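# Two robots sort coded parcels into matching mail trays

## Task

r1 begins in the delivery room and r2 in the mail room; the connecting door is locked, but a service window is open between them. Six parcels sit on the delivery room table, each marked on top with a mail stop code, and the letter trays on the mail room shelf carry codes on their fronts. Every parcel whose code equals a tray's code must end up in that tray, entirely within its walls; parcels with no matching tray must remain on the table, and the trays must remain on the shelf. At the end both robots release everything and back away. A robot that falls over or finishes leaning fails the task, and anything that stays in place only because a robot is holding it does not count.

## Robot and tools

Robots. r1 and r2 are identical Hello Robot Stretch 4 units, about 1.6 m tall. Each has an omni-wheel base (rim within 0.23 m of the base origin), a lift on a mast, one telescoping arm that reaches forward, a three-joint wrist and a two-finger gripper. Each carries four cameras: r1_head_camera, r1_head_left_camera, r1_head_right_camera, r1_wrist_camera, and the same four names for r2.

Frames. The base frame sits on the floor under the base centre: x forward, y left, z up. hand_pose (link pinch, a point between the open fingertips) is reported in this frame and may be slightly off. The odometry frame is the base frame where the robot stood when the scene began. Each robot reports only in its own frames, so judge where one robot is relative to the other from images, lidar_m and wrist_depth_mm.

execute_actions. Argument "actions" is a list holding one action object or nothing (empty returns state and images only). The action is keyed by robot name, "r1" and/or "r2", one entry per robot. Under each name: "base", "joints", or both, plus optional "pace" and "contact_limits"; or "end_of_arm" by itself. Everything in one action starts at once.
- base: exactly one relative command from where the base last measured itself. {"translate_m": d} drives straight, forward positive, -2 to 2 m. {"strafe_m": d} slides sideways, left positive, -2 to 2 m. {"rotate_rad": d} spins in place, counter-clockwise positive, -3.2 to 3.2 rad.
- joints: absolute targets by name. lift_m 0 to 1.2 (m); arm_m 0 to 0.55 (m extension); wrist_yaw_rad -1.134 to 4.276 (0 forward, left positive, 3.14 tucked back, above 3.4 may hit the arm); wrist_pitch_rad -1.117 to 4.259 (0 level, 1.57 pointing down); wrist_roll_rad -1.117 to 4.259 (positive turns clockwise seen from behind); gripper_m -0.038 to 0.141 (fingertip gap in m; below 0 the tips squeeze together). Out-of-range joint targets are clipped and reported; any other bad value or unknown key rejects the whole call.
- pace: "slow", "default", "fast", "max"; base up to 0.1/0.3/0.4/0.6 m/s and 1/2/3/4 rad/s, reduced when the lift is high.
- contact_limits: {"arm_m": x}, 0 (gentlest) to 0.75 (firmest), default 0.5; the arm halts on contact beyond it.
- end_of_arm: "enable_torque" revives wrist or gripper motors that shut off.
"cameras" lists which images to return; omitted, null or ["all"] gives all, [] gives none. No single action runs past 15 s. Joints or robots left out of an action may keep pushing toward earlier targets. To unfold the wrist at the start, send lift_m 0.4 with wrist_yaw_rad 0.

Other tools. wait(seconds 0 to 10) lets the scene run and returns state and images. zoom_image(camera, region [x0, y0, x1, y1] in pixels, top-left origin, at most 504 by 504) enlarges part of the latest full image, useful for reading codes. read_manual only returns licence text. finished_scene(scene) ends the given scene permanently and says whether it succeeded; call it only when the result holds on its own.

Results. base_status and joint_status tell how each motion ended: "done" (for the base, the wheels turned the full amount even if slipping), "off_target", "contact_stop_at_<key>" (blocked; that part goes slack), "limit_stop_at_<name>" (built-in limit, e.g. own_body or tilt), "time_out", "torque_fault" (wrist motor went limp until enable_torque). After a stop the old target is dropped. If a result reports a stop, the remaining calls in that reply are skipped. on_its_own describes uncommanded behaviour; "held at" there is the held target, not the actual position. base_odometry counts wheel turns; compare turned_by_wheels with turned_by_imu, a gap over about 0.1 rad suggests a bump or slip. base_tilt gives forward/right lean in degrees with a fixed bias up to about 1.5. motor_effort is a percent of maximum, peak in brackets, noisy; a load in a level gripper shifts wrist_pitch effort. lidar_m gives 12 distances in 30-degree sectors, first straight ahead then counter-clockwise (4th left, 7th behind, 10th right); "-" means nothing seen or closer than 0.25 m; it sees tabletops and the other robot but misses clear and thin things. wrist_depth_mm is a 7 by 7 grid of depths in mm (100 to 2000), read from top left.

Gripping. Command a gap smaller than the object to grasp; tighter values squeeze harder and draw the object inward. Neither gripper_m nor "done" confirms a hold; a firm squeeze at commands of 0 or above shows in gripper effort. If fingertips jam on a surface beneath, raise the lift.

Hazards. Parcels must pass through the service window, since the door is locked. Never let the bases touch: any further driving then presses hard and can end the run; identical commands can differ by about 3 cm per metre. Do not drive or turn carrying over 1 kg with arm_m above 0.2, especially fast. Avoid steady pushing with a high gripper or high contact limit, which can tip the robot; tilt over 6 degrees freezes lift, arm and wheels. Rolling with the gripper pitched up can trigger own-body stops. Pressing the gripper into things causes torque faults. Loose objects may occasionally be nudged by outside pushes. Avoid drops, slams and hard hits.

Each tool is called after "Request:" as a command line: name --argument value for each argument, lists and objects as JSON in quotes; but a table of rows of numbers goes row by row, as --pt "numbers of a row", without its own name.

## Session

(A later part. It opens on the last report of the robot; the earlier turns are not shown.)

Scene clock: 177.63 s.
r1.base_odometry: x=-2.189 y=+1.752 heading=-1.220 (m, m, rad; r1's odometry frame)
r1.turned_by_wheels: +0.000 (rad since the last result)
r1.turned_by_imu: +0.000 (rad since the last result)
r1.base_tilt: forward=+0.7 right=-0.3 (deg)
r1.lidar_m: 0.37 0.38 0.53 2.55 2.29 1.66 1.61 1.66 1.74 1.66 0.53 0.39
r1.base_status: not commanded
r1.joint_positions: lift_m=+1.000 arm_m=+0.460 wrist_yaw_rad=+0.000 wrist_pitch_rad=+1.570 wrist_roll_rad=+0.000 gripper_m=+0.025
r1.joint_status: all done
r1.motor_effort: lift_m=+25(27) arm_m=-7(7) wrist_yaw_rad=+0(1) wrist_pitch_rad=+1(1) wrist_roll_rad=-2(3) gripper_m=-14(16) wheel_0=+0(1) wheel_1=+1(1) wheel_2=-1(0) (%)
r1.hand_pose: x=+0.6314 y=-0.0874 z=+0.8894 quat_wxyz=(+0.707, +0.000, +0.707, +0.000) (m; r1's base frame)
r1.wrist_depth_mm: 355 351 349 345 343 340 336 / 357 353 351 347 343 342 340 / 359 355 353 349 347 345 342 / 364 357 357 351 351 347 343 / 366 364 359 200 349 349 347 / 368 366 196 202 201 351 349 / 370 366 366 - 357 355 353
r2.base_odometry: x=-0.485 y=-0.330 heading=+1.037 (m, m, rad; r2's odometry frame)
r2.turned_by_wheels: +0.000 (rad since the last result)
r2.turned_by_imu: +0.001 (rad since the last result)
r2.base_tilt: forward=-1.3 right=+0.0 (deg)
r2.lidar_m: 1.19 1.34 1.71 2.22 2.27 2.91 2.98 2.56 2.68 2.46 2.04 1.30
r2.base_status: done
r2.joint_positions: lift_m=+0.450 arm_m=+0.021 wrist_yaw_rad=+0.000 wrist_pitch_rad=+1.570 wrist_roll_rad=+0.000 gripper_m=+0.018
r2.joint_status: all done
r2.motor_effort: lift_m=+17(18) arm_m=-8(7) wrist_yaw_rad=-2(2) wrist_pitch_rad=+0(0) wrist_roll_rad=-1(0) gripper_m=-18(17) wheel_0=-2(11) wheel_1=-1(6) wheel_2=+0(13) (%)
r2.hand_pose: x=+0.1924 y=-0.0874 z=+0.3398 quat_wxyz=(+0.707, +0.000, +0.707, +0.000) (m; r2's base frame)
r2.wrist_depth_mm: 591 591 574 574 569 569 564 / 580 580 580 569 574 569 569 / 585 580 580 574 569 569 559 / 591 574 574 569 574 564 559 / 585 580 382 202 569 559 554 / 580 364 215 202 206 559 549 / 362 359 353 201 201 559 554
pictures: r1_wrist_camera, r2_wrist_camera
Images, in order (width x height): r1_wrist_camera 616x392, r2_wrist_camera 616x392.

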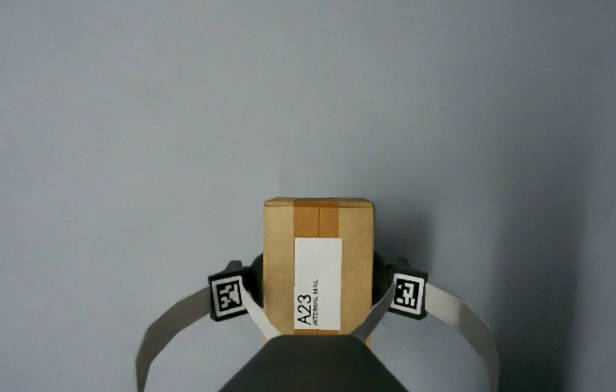

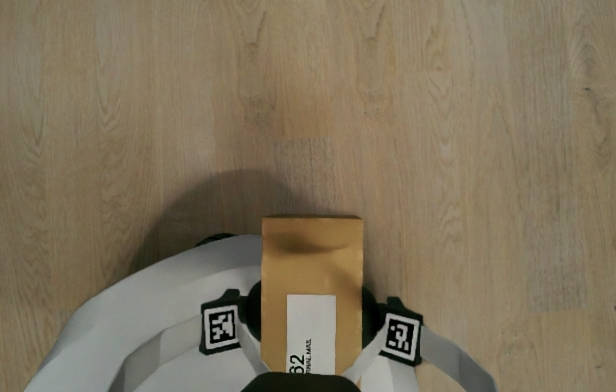

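Request:
execute_actions --actions '[{"r1":{"base":{"strafe_m":1.3},"joints":{"arm_m":0.02,"lift_m":1.06},"pace":"max"},"r2":{"base":{"translate_m":-1.95},"pace":"max"}}]' --cameras '["r1_head_camera","r2_head_camera"]'

Request:
execute_actions --actions '[{"r1":{"base":{"strafe_m":0.72},"joints":{"lift_m":0.6},"pace":"max"},"r2":{"base":{"rotate_rad":3.14},"joints":{"lift_m":1.08},"pace":"max"}}]' --cameras '["r1_head_camera","r2_head_camera"]'

Scene clock: 184.73 s.
r1.base_odometry: x=-0.968 y=+2.198 heading=-1.221 (m, m, rad; r1's odometry frame)
r1.turned_by_wheels: +0.000 (rad since the last result)
r1.turned_by_imu: -0.001 (rad since the last result)
r1.base_tilt: forward=+0.7 right=-0.3 (deg)
r1.lidar_m: 1.15 1.90 1.27 1.31 1.37 1.66 1.59 1.66 2.27 1.48 0.55 0.47
r1.base_status: done
r1.joint_positions: lift_m=+1.060 arm_m=+0.021 wrist_yaw_rad=+0.000 wrist_pitch_rad=+1.570 wrist_roll_rad=+0.000 gripper_m=+0.025
r1.joint_status: all done
r1.motor_effort: lift_m=+24(28) arm_m=-7(8) wrist_yaw_rad=+1(1) wrist_pitch_rad=-2(0) wrist_roll_rad=-1(2) gripper_m=-16(17) wheel_0=-1(7) wheel_1=-1(7) wheel_2=-1(1) (%)
r1.hand_pose: x=+0.1923 y=-0.0874 z=+0.9495 quat_wxyz=(+0.707, +0.000, +0.707, +0.000) (m; r1's base frame)
r1.wrist_depth_mm: 1182 1182 1182 1160 1160 496 397 / 1182 1182 1182 1182 1160 1138 1138 / 1205 1182 1182 1182 1182 1160 1160 / 1205 1205 1205 1182 1182 1160 1160 / 1205 1205 991 200 1182 1182 1160 / 1229 1229 193 202 200 1182 1182 / 1255 1229 1229 - 1205 1182 1182
r2.base_odometry: x=-1.478 y=-2.008 heading=+1.037 (m, m, rad; r2's odometry frame)
r2.turned_by_wheels: +0.000 (rad since the last result)
r2.turned_by_imu: +0.003 (rad since the last result)
r2.base_tilt: forward=-1.3 right=+0.0 (deg)
r2.lidar_m: 3.13 3.25 2.19 2.03 1.64 1.11 0.58 0.58 0.76 2.68 2.74 3.48
r2.base_status: done
r2.joint_positions: lift_m=+0.450 arm_m=+0.021 wrist_yaw_rad=+0.000 wrist_pitch_rad=+1.570 wrist_roll_rad=+0.000 gripper_m=+0.018
r2.joint_status: not commanded
r2.motor_effort: lift_m=+17(17) arm_m=-8(7) wrist_yaw_rad=-2(2) wrist_pitch_rad=+1(1) wrist_roll_rad=+0(1) gripper_m=-17(16) wheel_0=-2(6) wheel_1=+2(7) wheel_2=-2(13) (%)
r2.hand_pose: x=+0.1924 y=-0.0874 z=+0.3398 quat_wxyz=(+0.707, +0.000, +0.707, +0.000) (m; r2's base frame)
r2.wrist_depth_mm: 591 591 580 569 569 574 559 / 585 585 585 580 564 559 564 / 585 580 580 569 564 564 559 / 580 580 574 569 569 559 559 / 574 580 382 201 564 559 554 / 580 362 213 202 206 559 559 / 362 357 353 201 200 554 549
pictures: r1_head_camera, r2_head_camera
Images, in order (width x height): r1_head_camera 420x560, r2_head_camera 420x560.

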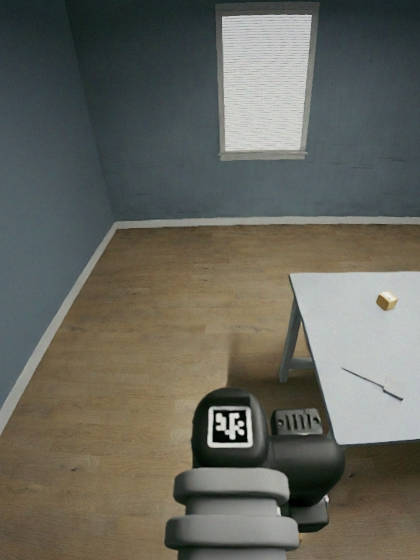

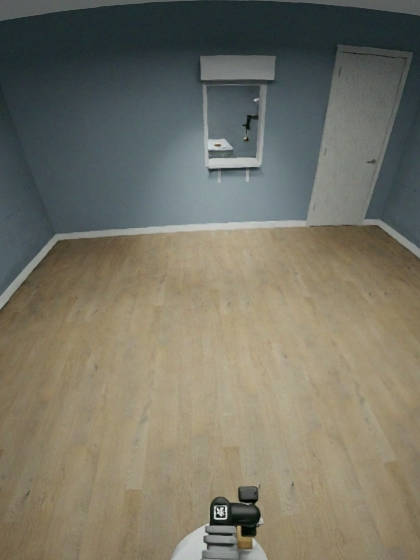

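Scene clock: 188.17 s.
r1.base_odometry: x=-0.292 y=+2.445 heading=-1.221 (m, m, rad; r1's odometry frame)
r1.turned_by_wheels: +0.000 (rad since the last result)
r1.turned_by_imu: +0.000 (rad since the last result)
r1.base_tilt: forward=+0.6 right=-0.3 (deg)
r1.lidar_m: 2.35 0.72 0.58 0.59 0.63 0.78 1.59 1.66 2.30 1.50 1.06 1.44
r1.base_status: done
r1.joint_positions: lift_m=+0.600 arm_m=+0.021 wrist_yaw_rad=+0.000 wrist_pitch_rad=+1.570 wrist_roll_rad=+0.000 gripper_m=+0.025
r1.joint_status: all done
r1.motor_effort: lift_m=+18(21) arm_m=-7(7) wrist_yaw_rad=+0(1) wrist_pitch_rad=+1(1) wrist_roll_rad=-1(1) gripper_m=-14(14) wheel_0=-1(9) wheel_1=-1(7) wheel_2=+0(1) (%)
r1.hand_pose: x=+0.1923 y=-0.0874 z=+0.4900 quat_wxyz=(+0.707, +0.000, +0.707, +0.000) (m; r1's base frame)
r1.wrist_depth_mm: 723 715 715 707 699 691 683 / 732 723 715 707 707 699 691 / 732 732 723 715 707 707 699 / 741 732 723 715 707 715 707 / 750 741 517 200 723 715 707 / 750 741 196 202 200 715 715 / 750 525 521 - 732 723 715
r2.base_odometry: x=-1.478 y=-2.008 heading=-2.106 (m, m, rad; r2's odometry frame)
r2.turned_by_wheels: +3.140 (rad since the last result)
r2.turned_by_imu: +3.200 (rad since the last result)
r2.base_tilt: forward=-1.2 right=+0.0 (deg)
r2.lidar_m: 0.57 0.59 0.75 2.69 2.72 3.45 3.26 3.26 2.19 2.03 1.64 1.11
r2.base_status: done
r2.joint_positions: lift_m=+1.080 arm_m=+0.021 wrist_yaw_rad=+0.000 wrist_pitch_rad=+1.570 wrist_roll_rad=+0.000 gripper_m=+0.018
r2.joint_status: all done
r2.motor_effort: lift_m=+20(23) arm_m=-8(7) wrist_yaw_rad=-2(2) wrist_pitch_rad=+0(3) wrist_roll_rad=+0(1) gripper_m=-21(19) wheel_0=-1(8) wheel_1=+3(9) wheel_2=+1(13) (%)
r2.hand_pose: x=+0.1925 y=-0.0874 z=+0.9696 quat_wxyz=(+0.707, +0.000, +0.707, +0.000) (m; r2's base frame)
r2.wrist_depth_mm: 1229 1229 1205 1205 1205 1182 1205 / 1255 1229 1229 1205 1182 1205 1182 / 1255 1229 1205 1255 1182 1205 1182 / 1229 1205 1205 1229 1205 1160 1182 / 1229 1229 1205 202 1205 1205 1205 / 1255 1205 213 202 206 1182 1160 / 1255 1229 1205 200 200 1160 1182
pictures: r1_head_camera, r2_head_camera
Images, in order (width x height): r1_head_camera 420x560, r2_head_camera 420x560.

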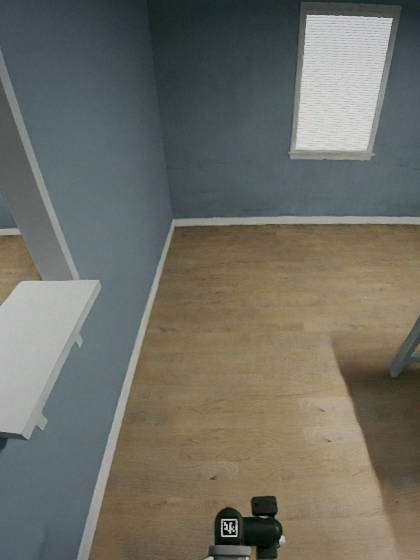

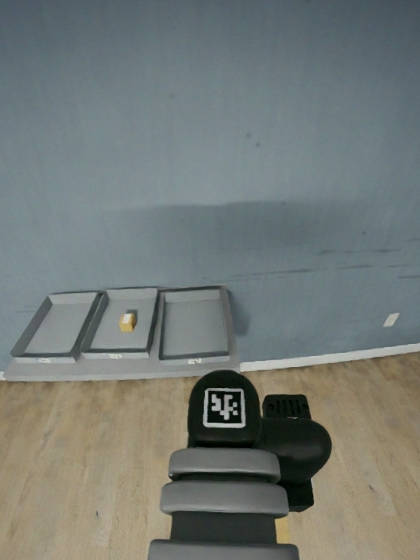

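Request:
execute_actions --actions '[{"r1":{"base":{"rotate_rad":1.571},"joints":{"lift_m":0.6},"pace":"max"},"r2":{"base":{"strafe_m":0.145},"joints":{"arm_m":0.45},"pace":"max"}}]' --cameras '["r1_head_camera","r2_wrist_camera","r2_head_camera"]'

Request:
execute_actions --actions '[{"r1":{"base":{"strafe_m":-0.6},"joints":{"lift_m":1.12},"pace":"max"},"r2":{"base":{"translate_m":0.17},"pace":"fast"}}]' --cameras '["r1_head_camera","r2_wrist_camera","r2_head_camera"]'

Scene clock: 191.00 s.
r1.base_odometry: x=-0.292 y=+2.445 heading=+0.350 (m, m, rad; r1's odometry frame)
r1.turned_by_wheels: +1.571 (rad since the last result)
r1.turned_by_imu: +1.573 (rad since the last result)
r1.base_tilt: forward=+0.6 right=-0.3 (deg)
r1.lidar_m: 0.59 0.62 0.77 1.59 1.67 2.29 1.48 1.10 1.45 2.34 0.70 0.61
r1.base_status: done
r1.joint_positions: lift_m=+0.600 arm_m=+0.021 wrist_yaw_rad=+0.000 wrist_pitch_rad=+1.570 wrist_roll_rad=+0.000 gripper_m=+0.025
r1.joint_status: all done
r1.motor_effort: lift_m=+18(17) arm_m=-7(7) wrist_yaw_rad=+0(1) wrist_pitch_rad=+0(0) wrist_roll_rad=-1(1) gripper_m=-15(16) wheel_0=+0(8) wheel_1=+0(9) wheel_2=+0(8) (%)
r1.hand_pose: x=+0.1924 y=-0.0874 z=+0.4900 quat_wxyz=(+0.707, +0.000, +0.707, +0.000) (m; r1's base frame)
r1.wrist_depth_mm: 723 723 715 699 699 691 691 / 732 723 715 715 707 699 699 / 741 723 715 715 715 699 699 / 741 732 723 715 707 707 707 / 741 732 517 201 715 715 707 / 750 741 196 202 200 715 707 / 759 525 521 - 723 732 723
r2.base_odometry: x=-1.353 y=-2.082 heading=-2.107 (m, m, rad; r2's odometry frame)
r2.turned_by_wheels: +0.000 (rad since the last result)
r2.turned_by_imu: +0.001 (rad since the last result)
r2.base_tilt: forward=-1.2 right=+0.0 (deg)
r2.lidar_m: 0.51 0.58 0.74 2.55 2.58 3.28 3.27 3.32 2.34 2.17 1.65 0.62
r2.base_status: done
r2.joint_positions: lift_m=+1.080 arm_m=+0.449 wrist_yaw_rad=+0.000 wrist_pitch_rad=+1.570 wrist_roll_rad=+0.000 gripper_m=+0.018
r2.joint_status: all done
r2.motor_effort: lift_m=+20(20) arm_m=+8(8) wrist_yaw_rad=-2(2) wrist_pitch_rad=+0(1) wrist_roll_rad=-1(1) gripper_m=-16(20) wheel_0=+0(12) wheel_1=-2(9) wheel_2=+0(1) (%)
r2.hand_pose: x=+0.6199 y=-0.0874 z=+0.9696 quat_wxyz=(+0.707, +0.000, +0.707, +0.000) (m; r2's base frame)
r2.wrist_depth_mm: 445 427 439 439 439 891 917 / 449 415 439 436 436 1205 1160 / 445 413 436 439 433 1182 1182 / 442 424 439 436 430 1182 1182 / 442 442 436 202 430 1229 1160 / 1229 1205 214 202 206 1182 1138 / 1229 1205 1182 202 202 1160 1182
pictures: r1_head_camera, r2_head_camera, r2_wrist_camera
Images, in order (width x height): r1_head_camera 420x560, r2_head_camera 420x560, r2_wrist_camera 616x392.

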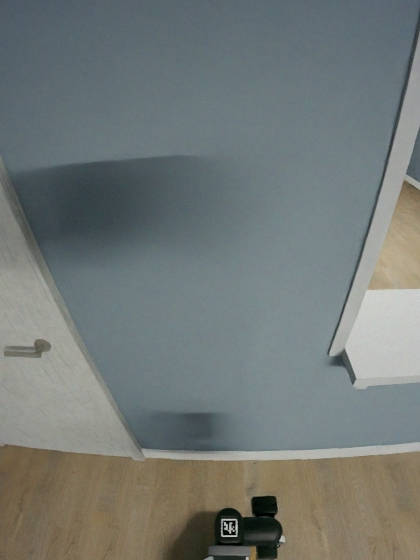

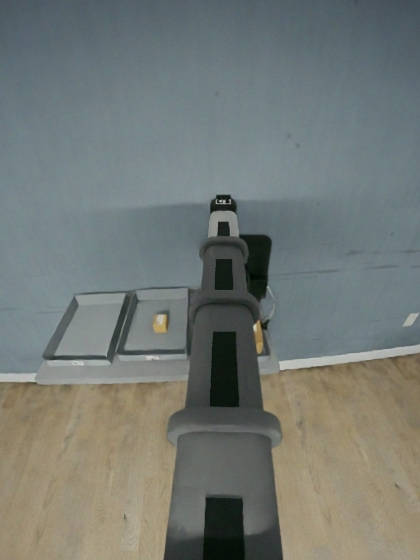

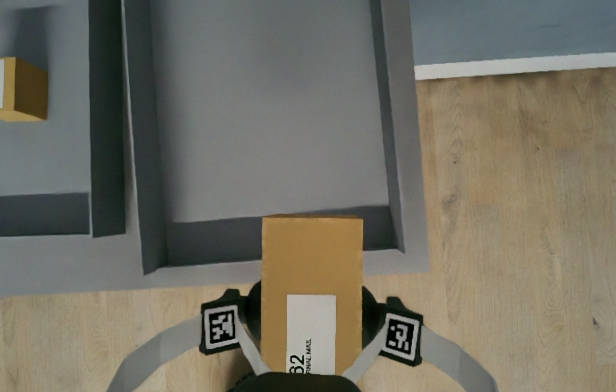

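Scene clock: 193.67 s.
r1.base_odometry: x=-0.086 y=+1.881 heading=+0.350 (m, m, rad; r1's odometry frame)
r1.turned_by_wheels: +0.000 (rad since the last result)
r1.turned_by_imu: -0.001 (rad since the last result)
r1.base_tilt: forward=+0.6 right=-0.3 (deg)
r1.lidar_m: 0.49 0.51 0.86 2.21 2.30 3.15 1.00 1.08 2.60 2.33 0.87 0.52
r1.base_status: done
r1.joint_positions: lift_m=+1.120 arm_m=+0.021 wrist_yaw_rad=+0.000 wrist_pitch_rad=+1.570 wrist_roll_rad=+0.000 gripper_m=+0.025
r1.joint_status: all done
r1.motor_effort: lift_m=+25(28) arm_m=-7(7) wrist_yaw_rad=+0(0) wrist_pitch_rad=+2(1) wrist_roll_rad=-1(2) gripper_m=-16(15) wheel_0=+0(10) wheel_1=+0(12) wheel_2=+0(0) (%)
r1.hand_pose: x=+0.1923 y=-0.0874 z=+1.0094 quat_wxyz=(+0.707, +0.000, +0.707, +0.000) (m; r1's base frame)
r1.wrist_depth_mm: 878 891 891 904 891 878 866 / 1255 1229 1255 1229 1205 1205 1205 / 1255 1255 1255 1255 1229 1205 1205 / 1255 1255 1255 1229 1229 1229 1205 / 1281 1281 1255 200 1255 1229 1229 / 1308 1281 196 202 200 1229 1255 / 1308 1281 1281 - 1255 1255 1229
r2.base_odometry: x=-1.440 y=-2.228 heading=-2.106 (m, m, rad; r2's odometry frame)
r2.turned_by_wheels: +0.000 (rad since the last result)
r2.turned_by_imu: +0.000 (rad since the last result)
r2.base_tilt: forward=-1.2 right=+0.0 (deg)
r2.lidar_m: 0.39 0.40 0.52 2.44 2.62 3.29 3.44 3.45 2.34 2.16 1.35 0.44
r2.base_status: done
r2.joint_positions: lift_m=+1.080 arm_m=+0.449 wrist_yaw_rad=+0.000 wrist_pitch_rad=+1.570 wrist_roll_rad=+0.000 gripper_m=+0.018
r2.joint_status: not commanded
r2.motor_effort: lift_m=+20(20) arm_m=+7(8) wrist_yaw_rad=-2(3) wrist_pitch_rad=+2(2) wrist_roll_rad=-1(1) gripper_m=-18(20) wheel_0=+1(7) wheel_1=+2(6) wheel_2=-1(10) (%)
r2.hand_pose: x=+0.6199 y=-0.0874 z=+0.9696 quat_wxyz=(+0.707, +0.000, +0.707, +0.000) (m; r2's base frame)
r2.wrist_depth_mm: 410 421 421 436 439 492 500 / 442 439 436 433 439 732 768 / 445 430 436 436 439 1160 1205 / 442 430 436 436 433 1182 1182 / 442 427 433 203 427 1182 1160 / 439 421 214 202 206 1182 1205 / 439 394 433 201 200 1205 1160
pictures: r1_head_camera, r2_head_camera, r2_wrist_camera
Images, in order (width x height): r1_head_camera 420x560, r2_head_camera 420x560, r2_wrist_camera 616x392.

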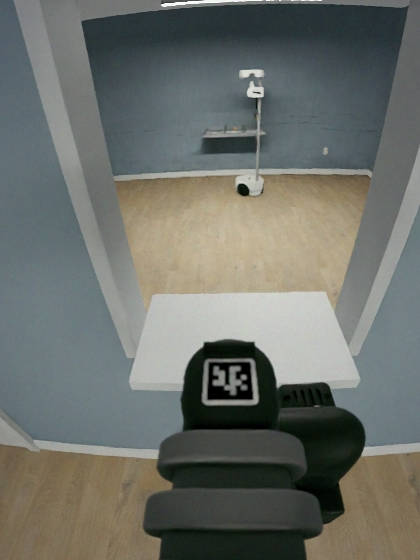

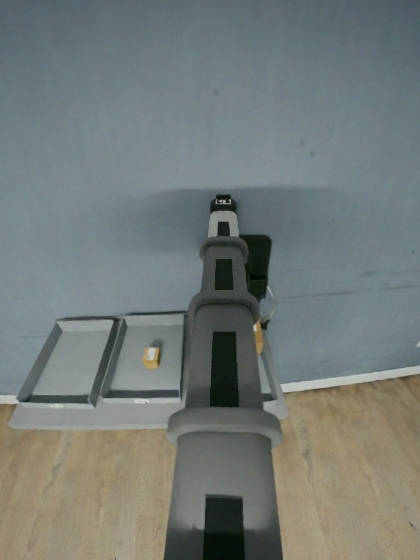

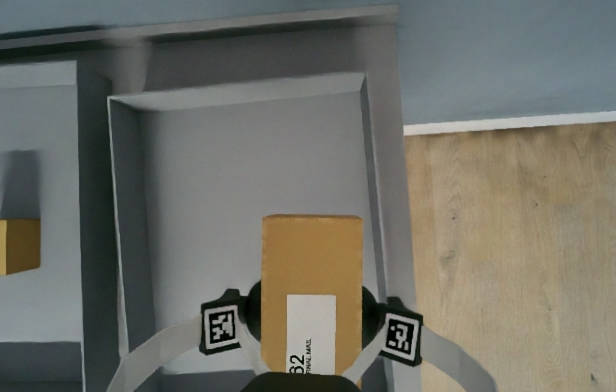

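Request:
execute_actions --actions '[{"r1":{"joints":{"arm_m":0.52},"pace":"fast"},"r2":{"base":{"strafe_m":0.065},"joints":{"arm_m":0.49},"pace":"fast"}}]' --cameras '["r1_wrist_camera","r2_wrist_camera"]'

Scene clock: 197.10 s.
r1.base_odometry: x=-0.086 y=+1.881 heading=+0.350 (m, m, rad; r1's odometry frame)
r1.turned_by_wheels: +0.000 (rad since the last result)
r1.turned_by_imu: +0.000 (rad since the last result)
r1.base_tilt: forward=+0.6 right=-0.3 (deg)
r1.lidar_m: 0.47 0.50 0.87 2.19 2.30 3.14 0.99 1.05 2.63 2.36 0.86 0.50
r1.base_status: not commanded
r1.joint_positions: lift_m=+1.120 arm_m=+0.519 wrist_yaw_rad=+0.000 wrist_pitch_rad=+1.570 wrist_roll_rad=+0.000 gripper_m=+0.025
r1.joint_status: all done
r1.motor_effort: lift_m=+25(24) arm_m=+7(9) wrist_yaw_rad=+0(0) wrist_pitch_rad=+1(0) wrist_roll_rad=+0(1) gripper_m=-13(15) wheel_0=-1(1) wheel_1=+0(0) wheel_2=-1(1) (%)
r1.hand_pose: x=+0.6900 y=-0.0874 z=+1.0094 quat_wxyz=(+0.707, +0.000, +0.707, +0.000) (m; r1's base frame)
r1.wrist_depth_mm: 1255 1229 1229 1229 1205 1205 1205 / 340 336 334 330 329 325 322 / 342 340 334 332 329 325 324 / 343 342 340 334 332 329 327 / 347 343 340 200 334 332 329 / 351 345 196 202 200 334 330 / 351 347 345 - 338 336 334
r2.base_odometry: x=-1.384 y=-2.262 heading=-2.106 (m, m, rad; r2's odometry frame)
r2.turned_by_wheels: +0.000 (rad since the last result)
r2.turned_by_imu: +0.001 (rad since the last result)
r2.base_tilt: forward=-1.3 right=+0.0 (deg)
r2.lidar_m: 0.39 0.38 0.52 2.42 2.51 3.23 3.46 3.48 2.38 2.22 1.35 0.43
r2.base_status: done
r2.joint_positions: lift_m=+1.080 arm_m=+0.489 wrist_yaw_rad=+0.000 wrist_pitch_rad=+1.570 wrist_roll_rad=+0.000 gripper_m=+0.018
r2.joint_status: all done
r2.motor_effort: lift_m=+20(20) arm_m=+8(10) wrist_yaw_rad=-2(2) wrist_pitch_rad=+2(1) wrist_roll_rad=+1(0) gripper_m=-18(19) wheel_0=+2(11) wheel_1=-3(8) wheel_2=+0(0) (%)
r2.hand_pose: x=+0.6598 y=-0.0874 z=+0.9696 quat_wxyz=(+0.707, +0.000, +0.707, +0.000) (m; r2's base frame)
r2.wrist_depth_mm: 320 332 345 355 368 375 392 / 421 421 436 436 436 569 603 / 445 442 436 436 430 976 1229 / 442 442 436 436 427 1182 1182 / 439 436 433 202 430 1182 1160 / 410 436 214 202 206 1160 1205 / 439 421 410 202 201 421 1182
pictures: r1_wrist_camera, r2_wrist_camera
Images, in order (width x height): r1_wrist_camera 616x392, r2_wrist_camera 616x392.

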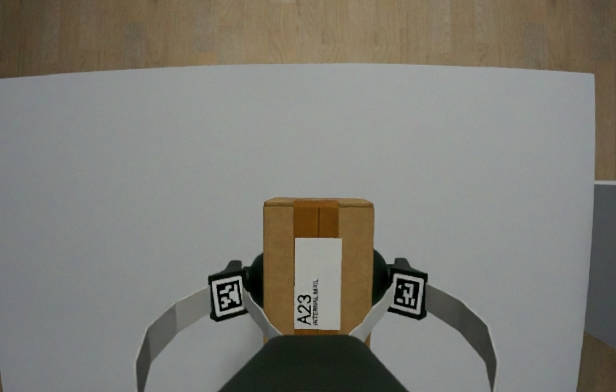

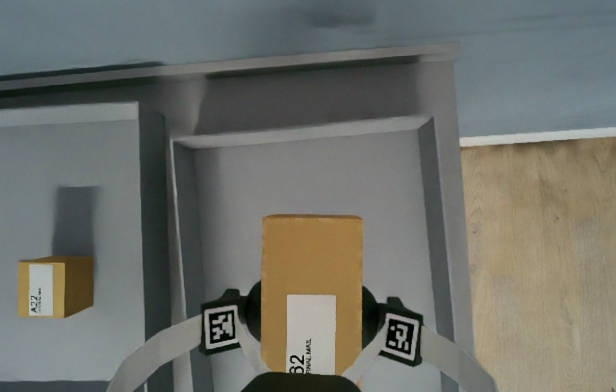

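Request:
execute_actions --actions '[{"r1":{"joints":{"lift_m":1.043},"pace":"default"},"r2":{"joints":{"lift_m":0.909},"pace":"fast"}}]' --cameras '["r1_wrist_camera","r2_wrist_camera"]'

Scene clock: 198.83 s.
r1.base_odometry: x=-0.086 y=+1.881 heading=+0.350 (m, m, rad; r1's odometry frame)
r1.turned_by_wheels: +0.000 (rad since the last result)
r1.turned_by_imu: +0.000 (rad since the last result)
r1.base_tilt: forward=+0.7 right=-0.3 (deg)
r1.lidar_m: 0.48 0.51 0.86 2.17 2.30 3.13 1.00 1.04 2.61 2.33 0.84 0.52
r1.base_status: not commanded
r1.joint_positions: lift_m=+1.043 arm_m=+0.519 wrist_yaw_rad=+0.000 wrist_pitch_rad=+1.570 wrist_roll_rad=+0.000 gripper_m=+0.025
r1.joint_status: all done
r1.motor_effort: lift_m=+16(23) arm_m=+7(7) wrist_yaw_rad=+0(0) wrist_pitch_rad=+0(2) wrist_roll_rad=-1(1) gripper_m=-15(15) wheel_0=-1(1) wheel_1=+0(0) wheel_2=-1(1) (%)
r1.hand_pose: x=+0.6900 y=-0.0874 z=+0.9331 quat_wxyz=(+0.707, +0.000, +0.707, +0.000) (m; r1's base frame)
r1.wrist_depth_mm: 1160 1160 699 691 691 249 1118 / 260 259 257 254 253 249 248 / 263 262 258 256 254 252 250 / 265 263 260 257 255 253 252 / 266 264 262 200 256 256 253 / 270 266 196 202 201 257 256 / 271 268 266 - 260 259 -
r2.base_odometry: x=-1.384 y=-2.262 heading=-2.106 (m, m, rad; r2's odometry frame)
r2.turned_by_wheels: +0.000 (rad since the last result)
r2.turned_by_imu: +0.000 (rad since the last result)
r2.base_tilt: forward=-1.2 right=+0.0 (deg)
r2.lidar_m: 0.39 0.41 0.51 2.41 2.53 3.19 3.45 3.47 2.41 2.21 1.35 0.43
r2.base_status: not commanded
r2.joint_positions: lift_m=+0.909 arm_m=+0.489 wrist_yaw_rad=+0.000 wrist_pitch_rad=+1.570 wrist_roll_rad=+0.000 gripper_m=+0.018
r2.joint_status: all done
r2.motor_effort: lift_m=+16(19) arm_m=+8(8) wrist_yaw_rad=-1(2) wrist_pitch_rad=-1(1) wrist_roll_rad=+0(2) gripper_m=-20(19) wheel_0=+2(2) wheel_1=-3(3) wheel_2=+0(0) (%)
r2.hand_pose: x=+0.6598 y=-0.0874 z=+0.7989 quat_wxyz=(+0.707, +0.000, +0.707, +0.000) (m; r2's base frame)
r2.wrist_depth_mm: 272 272 268 268 265 263 364 / 234 245 245 237 253 236 544 / 226 266 265 264 260 257 976 / 222 266 264 262 260 258 991 / 222 264 263 203 258 257 991 / 223 263 215 202 206 256 627 / 221 224 260 200 201 248 609
pictures: r1_wrist_camera, r2_wrist_camera
Images, in order (width x height): r1_wrist_camera 616x392, r2_wrist_camera 616x392.

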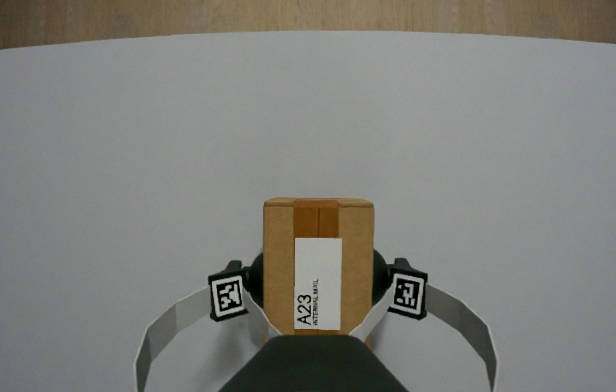

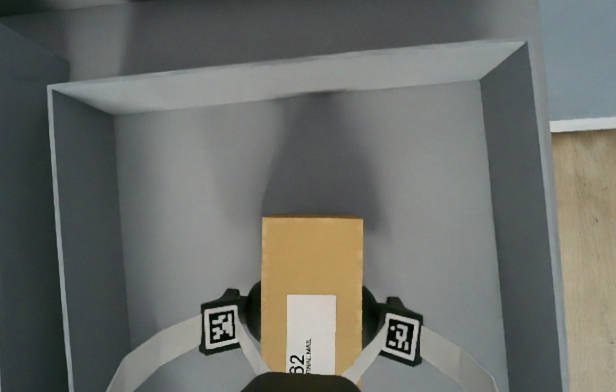

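Request:
execute_actions --actions '[{"r1":{"joints":{"gripper_m":0.1,"lift_m":1.04},"pace":"default"},"r2":{"joints":{"gripper_m":0.09,"lift_m":0.906},"pace":"default"}}]' --cameras '["r1_wrist_camera","r2_wrist_camera"]'

Request:
execute_actions --actions '[{"r1":{"joints":{"lift_m":1.13},"pace":"fast"},"r2":{"joints":{"lift_m":1.05},"pace":"fast"}}]' --cameras '["r1_wrist_camera","r2_wrist_camera"]'

Scene clock: 201.03 s.
r1.base_odometry: x=-0.086 y=+1.881 heading=+0.350 (m, m, rad; r1's odometry frame)
r1.turned_by_wheels: +0.000 (rad since the last result)
r1.turned_by_imu: +0.000 (rad since the last result)
r1.base_tilt: forward=+0.6 right=-0.3 (deg)
r1.lidar_m: 0.48 0.52 0.86 2.19 2.29 3.15 1.00 1.05 2.63 2.34 0.87 0.52
r1.base_status: not commanded
r1.joint_positions: lift_m=+1.040 arm_m=+0.519 wrist_yaw_rad=+0.000 wrist_pitch_rad=+1.570 wrist_roll_rad=+0.000 gripper_m=+0.100
r1.joint_status: all done
r1.motor_effort: lift_m=+17(18) arm_m=+7(7) wrist_yaw_rad=+0(0) wrist_pitch_rad=+0(1) wrist_roll_rad=+0(0) gripper_m=+0(19) wheel_0=-1(1) wheel_1=+0(0) wheel_2=-1(1) (%)
r1.hand_pose: x=+0.6898 y=-0.0874 z=+0.9301 quat_wxyz=(+0.707, +0.000, +0.707, +0.000) (m; r1's base frame)
r1.wrist_depth_mm: 1182 1138 699 691 683 247 - / 257 256 254 251 249 247 245 / 260 257 256 253 250 249 247 / 262 259 257 254 253 251 249 / 264 260 258 206 224 252 251 / 267 264 259 207 207 254 252 / 268 265 264 - 257 256 -
r2.base_odometry: x=-1.384 y=-2.262 heading=-2.106 (m, m, rad; r2's odometry frame)
r2.turned_by_wheels: +0.000 (rad since the last result)
r2.turned_by_imu: +0.001 (rad since the last result)
r2.base_tilt: forward=-1.2 right=-0.1 (deg)
r2.lidar_m: 0.38 0.39 0.51 2.45 2.54 3.19 3.45 3.49 2.40 2.22 1.36 0.45
r2.base_status: not commanded
r2.joint_positions: lift_m=+0.906 arm_m=+0.489 wrist_yaw_rad=+0.000 wrist_pitch_rad=+1.570 wrist_roll_rad=+0.000 gripper_m=+0.090
r2.joint_status: all done
r2.motor_effort: lift_m=+16(16) arm_m=+7(8) wrist_yaw_rad=-2(2) wrist_pitch_rad=-2(0) wrist_roll_rad=+1(2) gripper_m=-2(18) wheel_0=+2(2) wheel_1=-3(3) wheel_2=+0(0) (%)
r2.hand_pose: x=+0.6597 y=-0.0874 z=+0.7959 quat_wxyz=(+0.707, +0.000, +0.707, +0.000) (m; r2's base frame)
r2.wrist_depth_mm: 270 270 267 263 263 259 362 / 229 242 241 238 254 237 539 / 225 264 262 260 258 256 976 / 222 264 262 259 257 254 1008 / 220 262 258 207 256 253 634 / 224 259 219 206 218 252 603 / 220 232 258 152 254 250 237
pictures: r1_wrist_camera, r2_wrist_camera
Images, in order (width x height): r1_wrist_camera 616x392, r2_wrist_camera 616x392.

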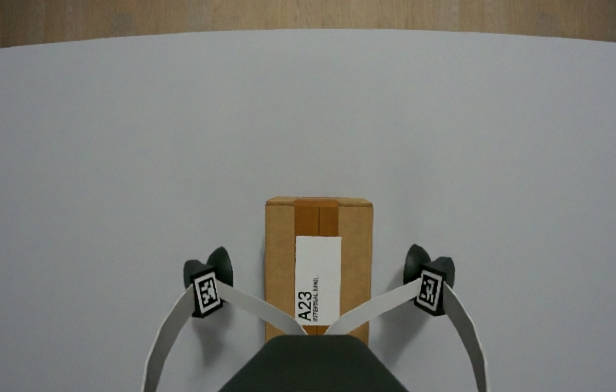

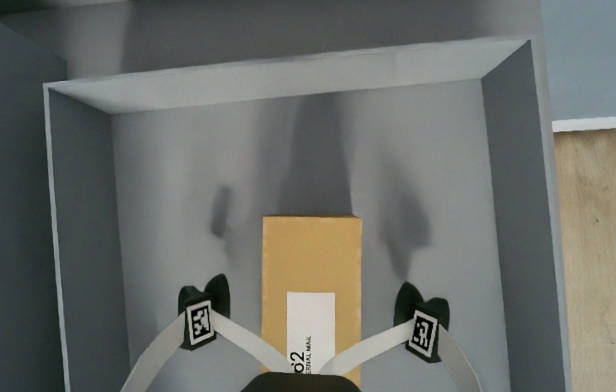

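Scene clock: 202.40 s.
r1.base_odometry: x=-0.086 y=+1.881 heading=+0.350 (m, m, rad; r1's odometry frame)
r1.turned_by_wheels: +0.000 (rad since the last result)
r1.turned_by_imu: +0.000 (rad since the last result)
r1.base_tilt: forward=+0.7 right=-0.3 (deg)
r1.lidar_m: 0.49 0.51 0.86 2.19 2.28 3.14 1.00 1.06 2.58 2.34 0.85 0.52
r1.base_status: not commanded
r1.joint_positions: lift_m=+1.130 arm_m=+0.519 wrist_yaw_rad=+0.000 wrist_pitch_rad=+1.570 wrist_roll_rad=+0.000 gripper_m=+0.100
r1.joint_status: all done
r1.motor_effort: lift_m=+25(28) arm_m=+7(7) wrist_yaw_rad=+0(0) wrist_pitch_rad=-1(1) wrist_roll_rad=+0(1) gripper_m=-2(1) wheel_0=-1(0) wheel_1=+0(0) wheel_2=-1(1) (%)
r1.hand_pose: x=+0.6898 y=-0.0874 z=+1.0194 quat_wxyz=(+0.707, +0.000, +0.707, +0.000) (m; r1's base frame)
r1.wrist_depth_mm: 1255 1255 1229 1229 1229 1205 1205 / 349 347 343 342 338 334 332 / 351 347 347 343 340 336 334 / 355 351 347 300 343 340 336 / 357 353 349 297 343 342 340 / 359 357 351 298 345 343 343 / 362 359 355 - 349 345 343
r2.base_odometry: x=-1.384 y=-2.262 heading=-2.106 (m, m, rad; r2's odometry frame)
r2.turned_by_wheels: +0.000 (rad since the last result)
r2.turned_by_imu: +0.000 (rad since the last result)
r2.base_tilt: forward=-1.2 right=+0.0 (deg)
r2.lidar_m: 0.38 0.39 0.52 2.41 2.54 3.23 3.45 3.48 2.40 2.22 1.37 0.42
r2.base_status: not commanded
r2.joint_positions: lift_m=+1.050 arm_m=+0.489 wrist_yaw_rad=+0.000 wrist_pitch_rad=+1.570 wrist_roll_rad=+0.000 gripper_m=+0.090
r2.joint_status: all done
r2.motor_effort: lift_m=+20(22) arm_m=+8(8) wrist_yaw_rad=-2(2) wrist_pitch_rad=+0(2) wrist_roll_rad=+0(0) gripper_m=-1(1) wheel_0=+1(2) wheel_1=-3(3) wheel_2=+0(0) (%)
r2.hand_pose: x=+0.6597 y=-0.0874 z=+0.9396 quat_wxyz=(+0.707, +0.000, +0.707, +0.000) (m; r2's base frame)
r2.wrist_depth_mm: 320 332 345 357 368 382 392 / 394 402 413 407 407 521 609 / 410 413 407 404 399 991 1138 / 413 413 410 402 399 1160 1160 / 410 410 402 349 397 1160 1118 / 377 407 218 349 394 1160 1138 / 410 407 404 153 394 397 1138
pictures: r1_wrist_camera, r2_wrist_camera
Images, in order (width x height): r1_wrist_camera 616x392, r2_wrist_camera 616x392.

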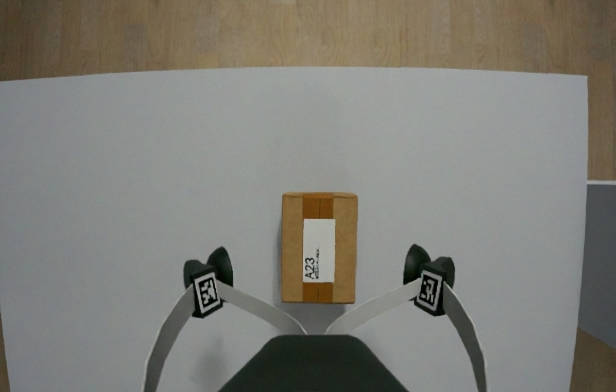

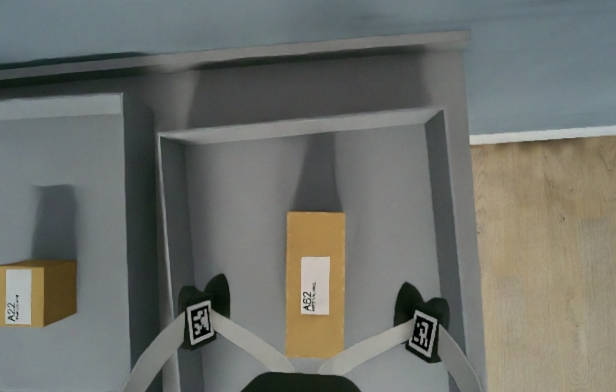

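Request:
execute_actions --actions '[{"r1":{"base":{"translate_m":-0.2},"joints":{"arm_m":0.02},"pace":"max"},"r2":{"base":{"strafe_m":-0.21},"joints":{"arm_m":0.02},"pace":"max"}}]' --cameras '["r2_head_camera"]'

Request:
execute_actions --actions '[{"r1":{"base":{"strafe_m":-0.8},"joints":{"lift_m":0.5},"pace":"max"},"r2":{"base":{"translate_m":-0.87},"joints":{"lift_m":0.45},"pace":"max"}}]' --cameras '["r1_head_camera"]'

Request:
execute_actions --actions '[{"r1":{"base":{"strafe_m":-0.15},"pace":"max"},"r2":{"base":{"rotate_rad":3.14},"pace":"max"}}]' --cameras '["r1_head_camera","r2_head_camera"]'

Scene clock: 209.30 s.
r1.base_odometry: x=-0.274 y=+1.813 heading=+0.350 (m, m, rad; r1's odometry frame)
r1.turned_by_wheels: +0.000 (rad since the last result)
r1.turned_by_imu: +0.000 (rad since the last result)
r1.base_tilt: forward=+0.7 right=-0.3 (deg)
r1.lidar_m: 0.68 0.71 1.14 2.19 2.27 3.14 0.78 0.85 2.59 2.53 1.14 0.73
r1.base_status: done
r1.joint_positions: lift_m=+1.130 arm_m=+0.021 wrist_yaw_rad=+0.000 wrist_pitch_rad=+1.570 wrist_roll_rad=+0.000 gripper_m=+0.100
r1.joint_status: all done
r1.motor_effort: lift_m=+25(25) arm_m=-7(8) wrist_yaw_rad=+1(0) wrist_pitch_rad=-1(0) wrist_roll_rad=-1(0) gripper_m=-2(1) wheel_0=+1(4) wheel_1=+0(6) wheel_2=-2(10) (%)
r1.hand_pose: x=+0.1922 y=-0.0874 z=+1.0194 quat_wxyz=(+0.707, +0.000, +0.707, +0.000) (m; r1's base frame)
r1.wrist_depth_mm: 1281 1255 1255 1229 1229 1205 1205 / 1308 1255 1229 1255 1205 1205 1205 / 1308 1255 1255 1255 1229 1229 1229 / 1281 1281 1255 1255 1255 1255 1229 / 1308 1281 1060 1042 1255 1229 1229 / 1336 1308 1060 1042 1255 1255 1255 / 1308 1308 1281 - 1255 1281 1255
r2.base_odometry: x=-1.564 y=-2.154 heading=-2.106 (m, m, rad; r2's odometry frame)
r2.turned_by_wheels: +0.000 (rad since the last result)
r2.turned_by_imu: +0.001 (rad since the last result)
r2.base_tilt: forward=-1.2 right=+0.0 (deg)
r2.lidar_m: 0.40 0.43 0.54 2.48 2.73 3.48 3.44 3.23 2.17 2.01 1.38 0.93
r2.base_status: done
r2.joint_positions: lift_m=+1.050 arm_m=+0.021 wrist_yaw_rad=+0.000 wrist_pitch_rad=+1.570 wrist_roll_rad=+0.000 gripper_m=+0.090
r2.joint_status: all done
r2.motor_effort: lift_m=+20(20) arm_m=-8(9) wrist_yaw_rad=-1(3) wrist_pitch_rad=-1(0) wrist_roll_rad=+0(0) gripper_m=-2(1) wheel_0=+1(9) wheel_1=+0(9) wheel_2=+0(1) (%)
r2.hand_pose: x=+0.1924 y=-0.0874 z=+0.9396 quat_wxyz=(+0.707, +0.000, +0.707, +0.000) (m; r2's base frame)
r2.wrist_depth_mm: 421 415 415 1205 1205 1160 1160 / 1205 1205 1205 1160 1182 1160 1182 / 1205 1205 1205 1182 1138 1138 1160 / 1205 1205 1182 1182 1205 1182 1138 / 1229 1182 1160 960 1138 1138 1160 / 1229 1138 219 931 946 1182 1138 / 1182 1160 1160 153 1160 1138 1118
pictures: r2_head_camera
Images, in order (width x height): r2_head_camera 420x560.

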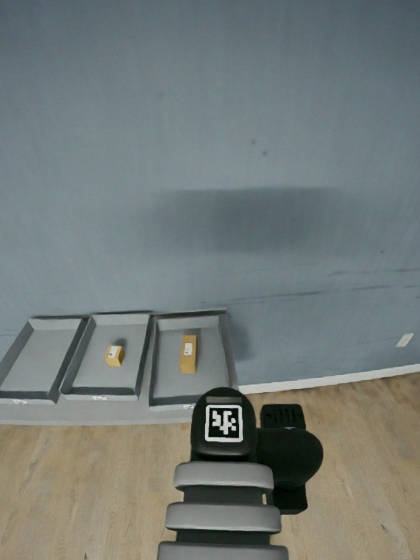

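Scene clock: 213.30 s.
r1.base_odometry: x=+0.001 y=+1.061 heading=+0.350 (m, m, rad; r1's odometry frame)
r1.turned_by_wheels: +0.000 (rad since the last result)
r1.turned_by_imu: +0.001 (rad since the last result)
r1.base_tilt: forward=+0.6 right=-0.3 (deg)
r1.lidar_m: 0.78 0.82 0.99 2.99 1.16 0.85 0.97 2.49 1.77 1.74 1.14 0.82
r1.base_status: done
r1.joint_positions: lift_m=+0.500 arm_m=+0.021 wrist_yaw_rad=+0.000 wrist_pitch_rad=+1.570 wrist_roll_rad=+0.000 gripper_m=+0.100
r1.joint_status: all done
r1.motor_effort: lift_m=+18(22) arm_m=-7(6) wrist_yaw_rad=+1(1) wrist_pitch_rad=+1(0) wrist_roll_rad=+0(0) gripper_m=+0(1) wheel_0=+0(8) wheel_1=+1(5) wheel_2=+0(1) (%)
r1.hand_pose: x=+0.1923 y=-0.0874 z=+0.3900 quat_wxyz=(+0.707, +0.000, +0.707, +0.000) (m; r1's base frame)
r1.wrist_depth_mm: 621 621 615 609 603 597 591 / 627 621 621 615 609 603 597 / 627 627 621 615 609 609 603 / 634 627 621 621 615 609 603 / 640 634 410 407 615 615 609 / 647 421 410 410 407 621 615 / 647 421 413 - 424 621 615
r2.base_odometry: x=-1.120 y=-1.406 heading=-2.107 (m, m, rad; r2's odometry frame)
r2.turned_by_wheels: +0.000 (rad since the last result)
r2.turned_by_imu: +0.002 (rad since the last result)
r2.base_tilt: forward=-1.3 right=+0.0 (deg)
r2.lidar_m: 1.27 1.28 2.22 2.61 2.66 2.75 2.54 2.60 2.25 2.10 2.15 1.85
r2.base_status: done
r2.joint_positions: lift_m=+0.450 arm_m=+0.021 wrist_yaw_rad=+0.000 wrist_pitch_rad=+1.570 wrist_roll_rad=+0.000 gripper_m=+0.090
r2.joint_status: all done
r2.motor_effort: lift_m=+17(19) arm_m=-8(7) wrist_yaw_rad=-1(1) wrist_pitch_rad=+1(2) wrist_roll_rad=-1(1) gripper_m=+0(3) wheel_0=-2(8) wheel_1=+1(6) wheel_2=-2(12) (%)
r2.hand_pose: x=+0.1925 y=-0.0874 z=+0.3398 quat_wxyz=(+0.707, +0.000, +0.707, +0.000) (m; r2's base frame)
r2.wrist_depth_mm: 597 585 585 574 574 564 564 / 585 580 574 574 574 564 564 / 585 585 574 574 569 559 559 / 591 574 580 569 569 559 554 / 574 569 389 525 564 559 559 / 580 362 219 351 353 559 544 / 364 359 355 153 349 554 549
pictures: r1_head_camera
Images, in order (width x height): r1_head_camera 420x560.

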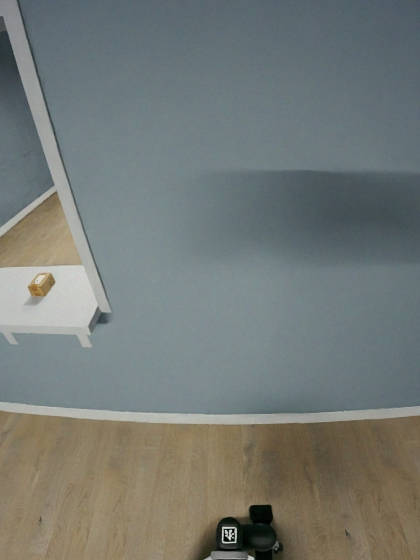

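Scene clock: 215.57 s.
r1.base_odometry: x=+0.052 y=+0.921 heading=+0.350 (m, m, rad; r1's odometry frame)
r1.turned_by_wheels: +0.000 (rad since the last result)
r1.turned_by_imu: +0.000 (rad since the last result)
r1.base_tilt: forward=+0.6 right=-0.3 (deg)
r1.lidar_m: 0.79 0.82 0.98 3.15 1.16 0.89 1.64 2.27 1.65 1.59 1.12 0.82
r1.base_status: done
r1.joint_positions: lift_m=+0.500 arm_m=+0.021 wrist_yaw_rad=+0.000 wrist_pitch_rad=+1.570 wrist_roll_rad=+0.000 gripper_m=+0.100
r1.joint_status: not commanded
r1.motor_effort: lift_m=+18(18) arm_m=-7(7) wrist_yaw_rad=+0(1) wrist_pitch_rad=+0(0) wrist_roll_rad=+0(0) gripper_m=-2(1) wheel_0=+1(9) wheel_1=+0(7) wheel_2=+0(2) (%)
r1.hand_pose: x=+0.1923 y=-0.0874 z=+0.3900 quat_wxyz=(+0.707, +0.000, +0.707, +0.000) (m; r1's base frame)
r1.wrist_depth_mm: 621 621 615 609 597 597 591 / 627 621 615 609 609 603 597 / 634 627 621 621 609 609 603 / 640 627 621 621 615 609 603 / 640 634 413 407 615 615 609 / 647 421 410 410 410 615 615 / 654 421 415 - 421 621 615
r2.base_odometry: x=-1.120 y=-1.406 heading=+1.034 (m, m, rad; r2's odometry frame)
r2.turned_by_wheels: +3.140 (rad since the last result)
r2.turned_by_imu: +3.200 (rad since the last result)
r2.base_tilt: forward=-1.2 right=+0.1 (deg)
r2.lidar_m: 2.43 2.60 2.29 2.09 2.13 1.88 1.27 1.30 2.22 2.62 2.67 2.75
r2.base_status: done
r2.joint_positions: lift_m=+0.450 arm_m=+0.021 wrist_yaw_rad=+0.000 wrist_pitch_rad=+1.570 wrist_roll_rad=+0.000 gripper_m=+0.090
r2.joint_status: not commanded
r2.motor_effort: lift_m=+18(18) arm_m=-8(8) wrist_yaw_rad=-4(3) wrist_pitch_rad=+2(1) wrist_roll_rad=-1(1) gripper_m=-2(2) wheel_0=+0(9) wheel_1=+2(8) wheel_2=+0(14) (%)
r2.hand_pose: x=+0.1926 y=-0.0874 z=+0.3397 quat_wxyz=(+0.707, +0.000, +0.707, +0.000) (m; r2's base frame)
r2.wrist_depth_mm: 591 597 580 569 574 569 564 / 591 580 585 569 569 559 564 / 597 580 585 574 564 569 564 / 580 580 569 564 564 564 554 / 580 580 384 530 564 564 559 / 580 362 218 355 353 559 554 / 362 357 353 153 351 564 549
pictures: r1_head_camera, r2_head_camera
Images, in order (width x height): r1_head_camera 420x560, r2_head_camera 420x560.

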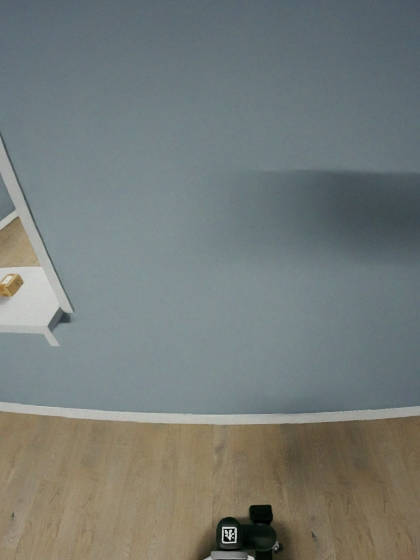

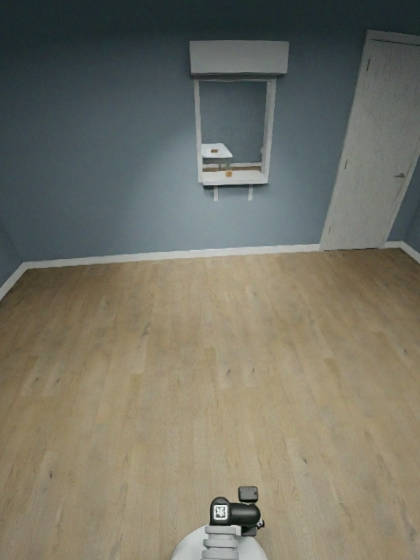

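Request:
execute_actions --actions '[{"r1":{"base":{"translate_m":-1.65},"pace":"max"},"r2":{"base":{"translate_m":2.0},"joints":{"lift_m":1.13,"arm_m":0.36},"pace":"max"}}]' --cameras '["r1_head_left_camera","r2_head_camera","r2_wrist_camera"]'

Scene clock: 222.70 s.
r1.base_odometry: x=-1.497 y=+0.354 heading=+0.350 (m, m, rad; r1's odometry frame)
r1.turned_by_wheels: +0.000 (rad since the last result)
r1.turned_by_imu: -0.003 (rad since the last result)
r1.base_tilt: forward=+0.6 right=-0.3 (deg)
r1.lidar_m: 2.42 0.56 0.40 0.39 0.40 0.57 1.84 1.92 1.67 1.57 1.62 2.26
r1.base_status: done
r1.joint_positions: lift_m=+0.500 arm_m=+0.021 wrist_yaw_rad=+0.000 wrist_pitch_rad=+1.570 wrist_roll_rad=+0.000 gripper_m=+0.100
r1.joint_status: not commanded
r1.motor_effort: lift_m=+18(18) arm_m=-7(7) wrist_yaw_rad=+1(1) wrist_pitch_rad=+0(1) wrist_roll_rad=+0(0) gripper_m=+0(0) wheel_0=+0(5) wheel_1=+1(5) wheel_2=-1(13) (%)
r1.hand_pose: x=+0.1923 y=-0.0874 z=+0.3900 quat_wxyz=(+0.707, +0.000, +0.707, +0.000) (m; r1's base frame)
r1.wrist_depth_mm: 621 615 615 609 603 597 591 / 627 621 621 615 609 597 597 / 634 627 615 615 609 603 597 / 640 634 627 621 615 609 609 / 640 634 410 407 615 615 609 / 647 418 410 410 407 615 609 / 654 421 415 - 421 621 621
r2.base_odometry: x=-0.097 y=+0.312 heading=+1.034 (m, m, rad; r2's odometry frame)
r2.turned_by_wheels: +0.000 (rad since the last result)
r2.turned_by_imu: +0.002 (rad since the last result)
r2.base_tilt: forward=-1.2 right=+0.0 (deg)
r2.lidar_m: 0.44 0.48 0.73 1.62 2.35 2.99 3.72 3.78 2.56 2.40 0.93 0.49
r2.base_status: done
r2.joint_positions: lift_m=+1.130 arm_m=+0.359 wrist_yaw_rad=+0.000 wrist_pitch_rad=+1.570 wrist_roll_rad=+0.000 gripper_m=+0.090
r2.joint_status: all done
r2.motor_effort: lift_m=+19(22) arm_m=+8(11) wrist_yaw_rad=-2(3) wrist_pitch_rad=+1(2) wrist_roll_rad=+0(0) gripper_m=-3(2) wheel_0=-1(9) wheel_1=+0(7) wheel_2=+2(10) (%)
r2.hand_pose: x=+0.5298 y=-0.0874 z=+1.0196 quat_wxyz=(+0.707, +0.000, +0.707, +0.000) (m; r2's base frame)
r2.wrist_depth_mm: 359 357 353 349 351 347 345 / 357 353 351 300 347 342 340 / 357 351 351 298 345 343 342 / 355 353 351 349 345 342 342 / 357 355 349 347 345 342 340 / 355 353 219 345 342 1229 1205 / 1255 1281 1060 152 1281 1229 1229
pictures: r1_head_left_camera, r2_head_camera, r2_wrist_camera
Images, in order (width x height): r1_head_left_camera 420x672, r2_head_camera 420x560, r2_wrist_camera 616x392.

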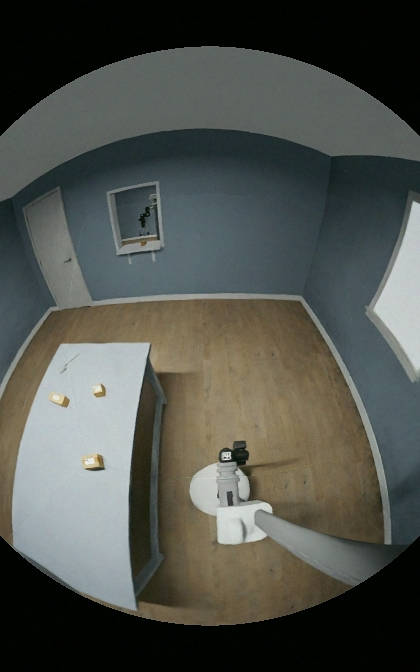

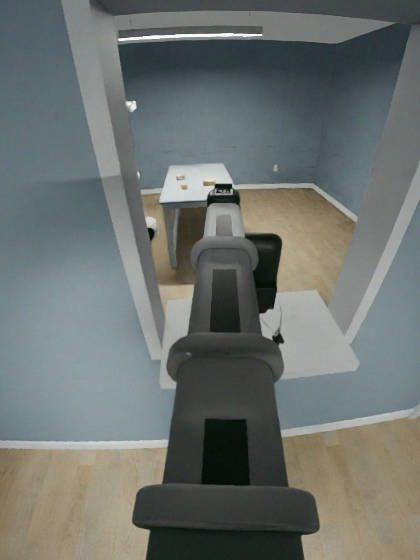

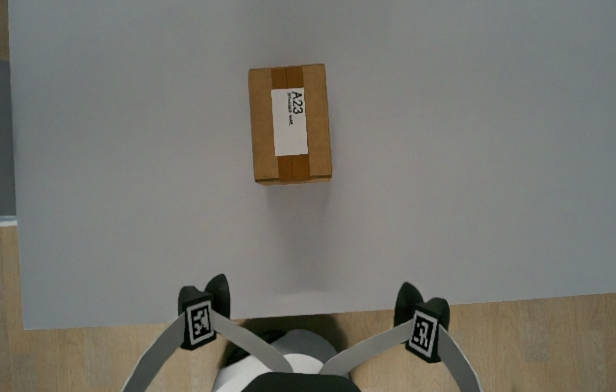

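Request:
execute_actions --actions '[{"r1":{"base":{"rotate_rad":1.571},"joints":{"lift_m":1.05},"pace":"max"},"r2":{"base":{"strafe_m":0.026},"joints":{"arm_m":0.502,"wrist_roll_rad":-0.06,"lift_m":1.1},"pace":"fast"}}]' --cameras '["r1_head_camera","r2_wrist_camera"]'

Scene clock: 225.23 s.
r1.base_odometry: x=-1.498 y=+0.354 heading=+1.921 (m, m, rad; r1's odometry frame)
r1.turned_by_wheels: +1.571 (rad since the last result)
r1.turned_by_imu: +1.572 (rad since the last result)
r1.base_tilt: forward=+0.7 right=-0.3 (deg)
r1.lidar_m: 0.38 0.42 0.58 1.85 1.94 1.67 1.58 1.60 2.26 2.45 0.57 0.39
r1.base_status: done
r1.joint_positions: lift_m=+1.050 arm_m=+0.021 wrist_yaw_rad=+0.000 wrist_pitch_rad=+1.570 wrist_roll_rad=+0.000 gripper_m=+0.100
r1.joint_status: all done
r1.motor_effort: lift_m=+24(27) arm_m=-7(7) wrist_yaw_rad=+1(0) wrist_pitch_rad=-1(0) wrist_roll_rad=+0(0) gripper_m=+1(2) wheel_0=+0(8) wheel_1=+1(5) wheel_2=+0(9) (%)
r1.hand_pose: x=+0.1923 y=-0.0874 z=+0.9394 quat_wxyz=(+0.707, +0.000, +0.707, +0.000) (m; r1's base frame)
r1.wrist_depth_mm: 407 404 402 397 394 392 387 / 976 1182 1182 1160 1160 1138 1118 / 1182 1182 1182 1182 1160 1138 1138 / 1205 1205 1182 1160 1160 1160 1160 / 1229 1205 976 960 1182 1160 1160 / 1229 1205 976 976 1205 1182 1160 / 1229 1229 1205 - 1182 1182 1182
r2.base_odometry: x=-0.119 y=+0.326 heading=+1.033 (m, m, rad; r2's odometry frame)
r2.turned_by_wheels: +0.000 (rad since the last result)
r2.turned_by_imu: +0.001 (rad since the last result)
r2.base_tilt: forward=-1.2 right=-0.1 (deg)
r2.lidar_m: 0.45 0.47 0.75 1.63 2.31 2.93 3.73 3.79 2.61 2.41 0.94 0.50
r2.base_status: done
r2.joint_positions: lift_m=+1.100 arm_m=+0.501 wrist_yaw_rad=+0.000 wrist_pitch_rad=+1.570 wrist_roll_rad=-0.060 gripper_m=+0.090
r2.joint_status: all done
r2.motor_effort: lift_m=+16(17) arm_m=+8(7) wrist_yaw_rad=-2(2) wrist_pitch_rad=+1(0) wrist_roll_rad=+1(3) gripper_m=+0(1) wheel_0=-1(9) wheel_1=-2(9) wheel_2=+0(2) (%)
r2.hand_pose: x=+0.6718 y=-0.0874 z=+0.9899 quat_wxyz=(+0.707, -0.021, +0.707, +0.021) (m; r2's base frame)
r2.wrist_depth_mm: 1308 1229 1255 1229 1229 1229 1182 / 327 325 322 320 315 315 312 / 325 327 322 319 317 312 312 / 325 324 320 315 315 312 309 / 325 322 320 290 314 312 309 / 324 320 220 265 266 312 309 / 322 319 314 153 310 309 307
pictures: r1_head_camera, r2_wrist_camera
Images, in order (width x height): r1_head_camera 420x560, r2_wrist_camera 616x392.

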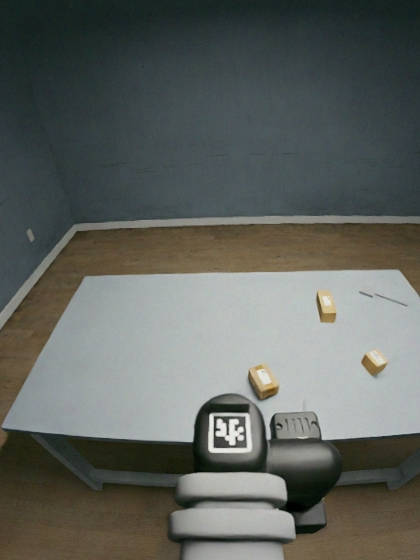

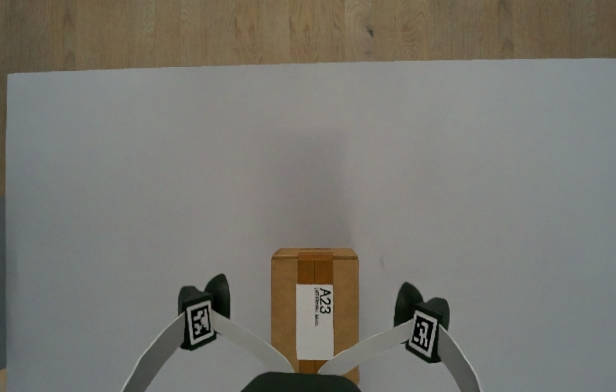

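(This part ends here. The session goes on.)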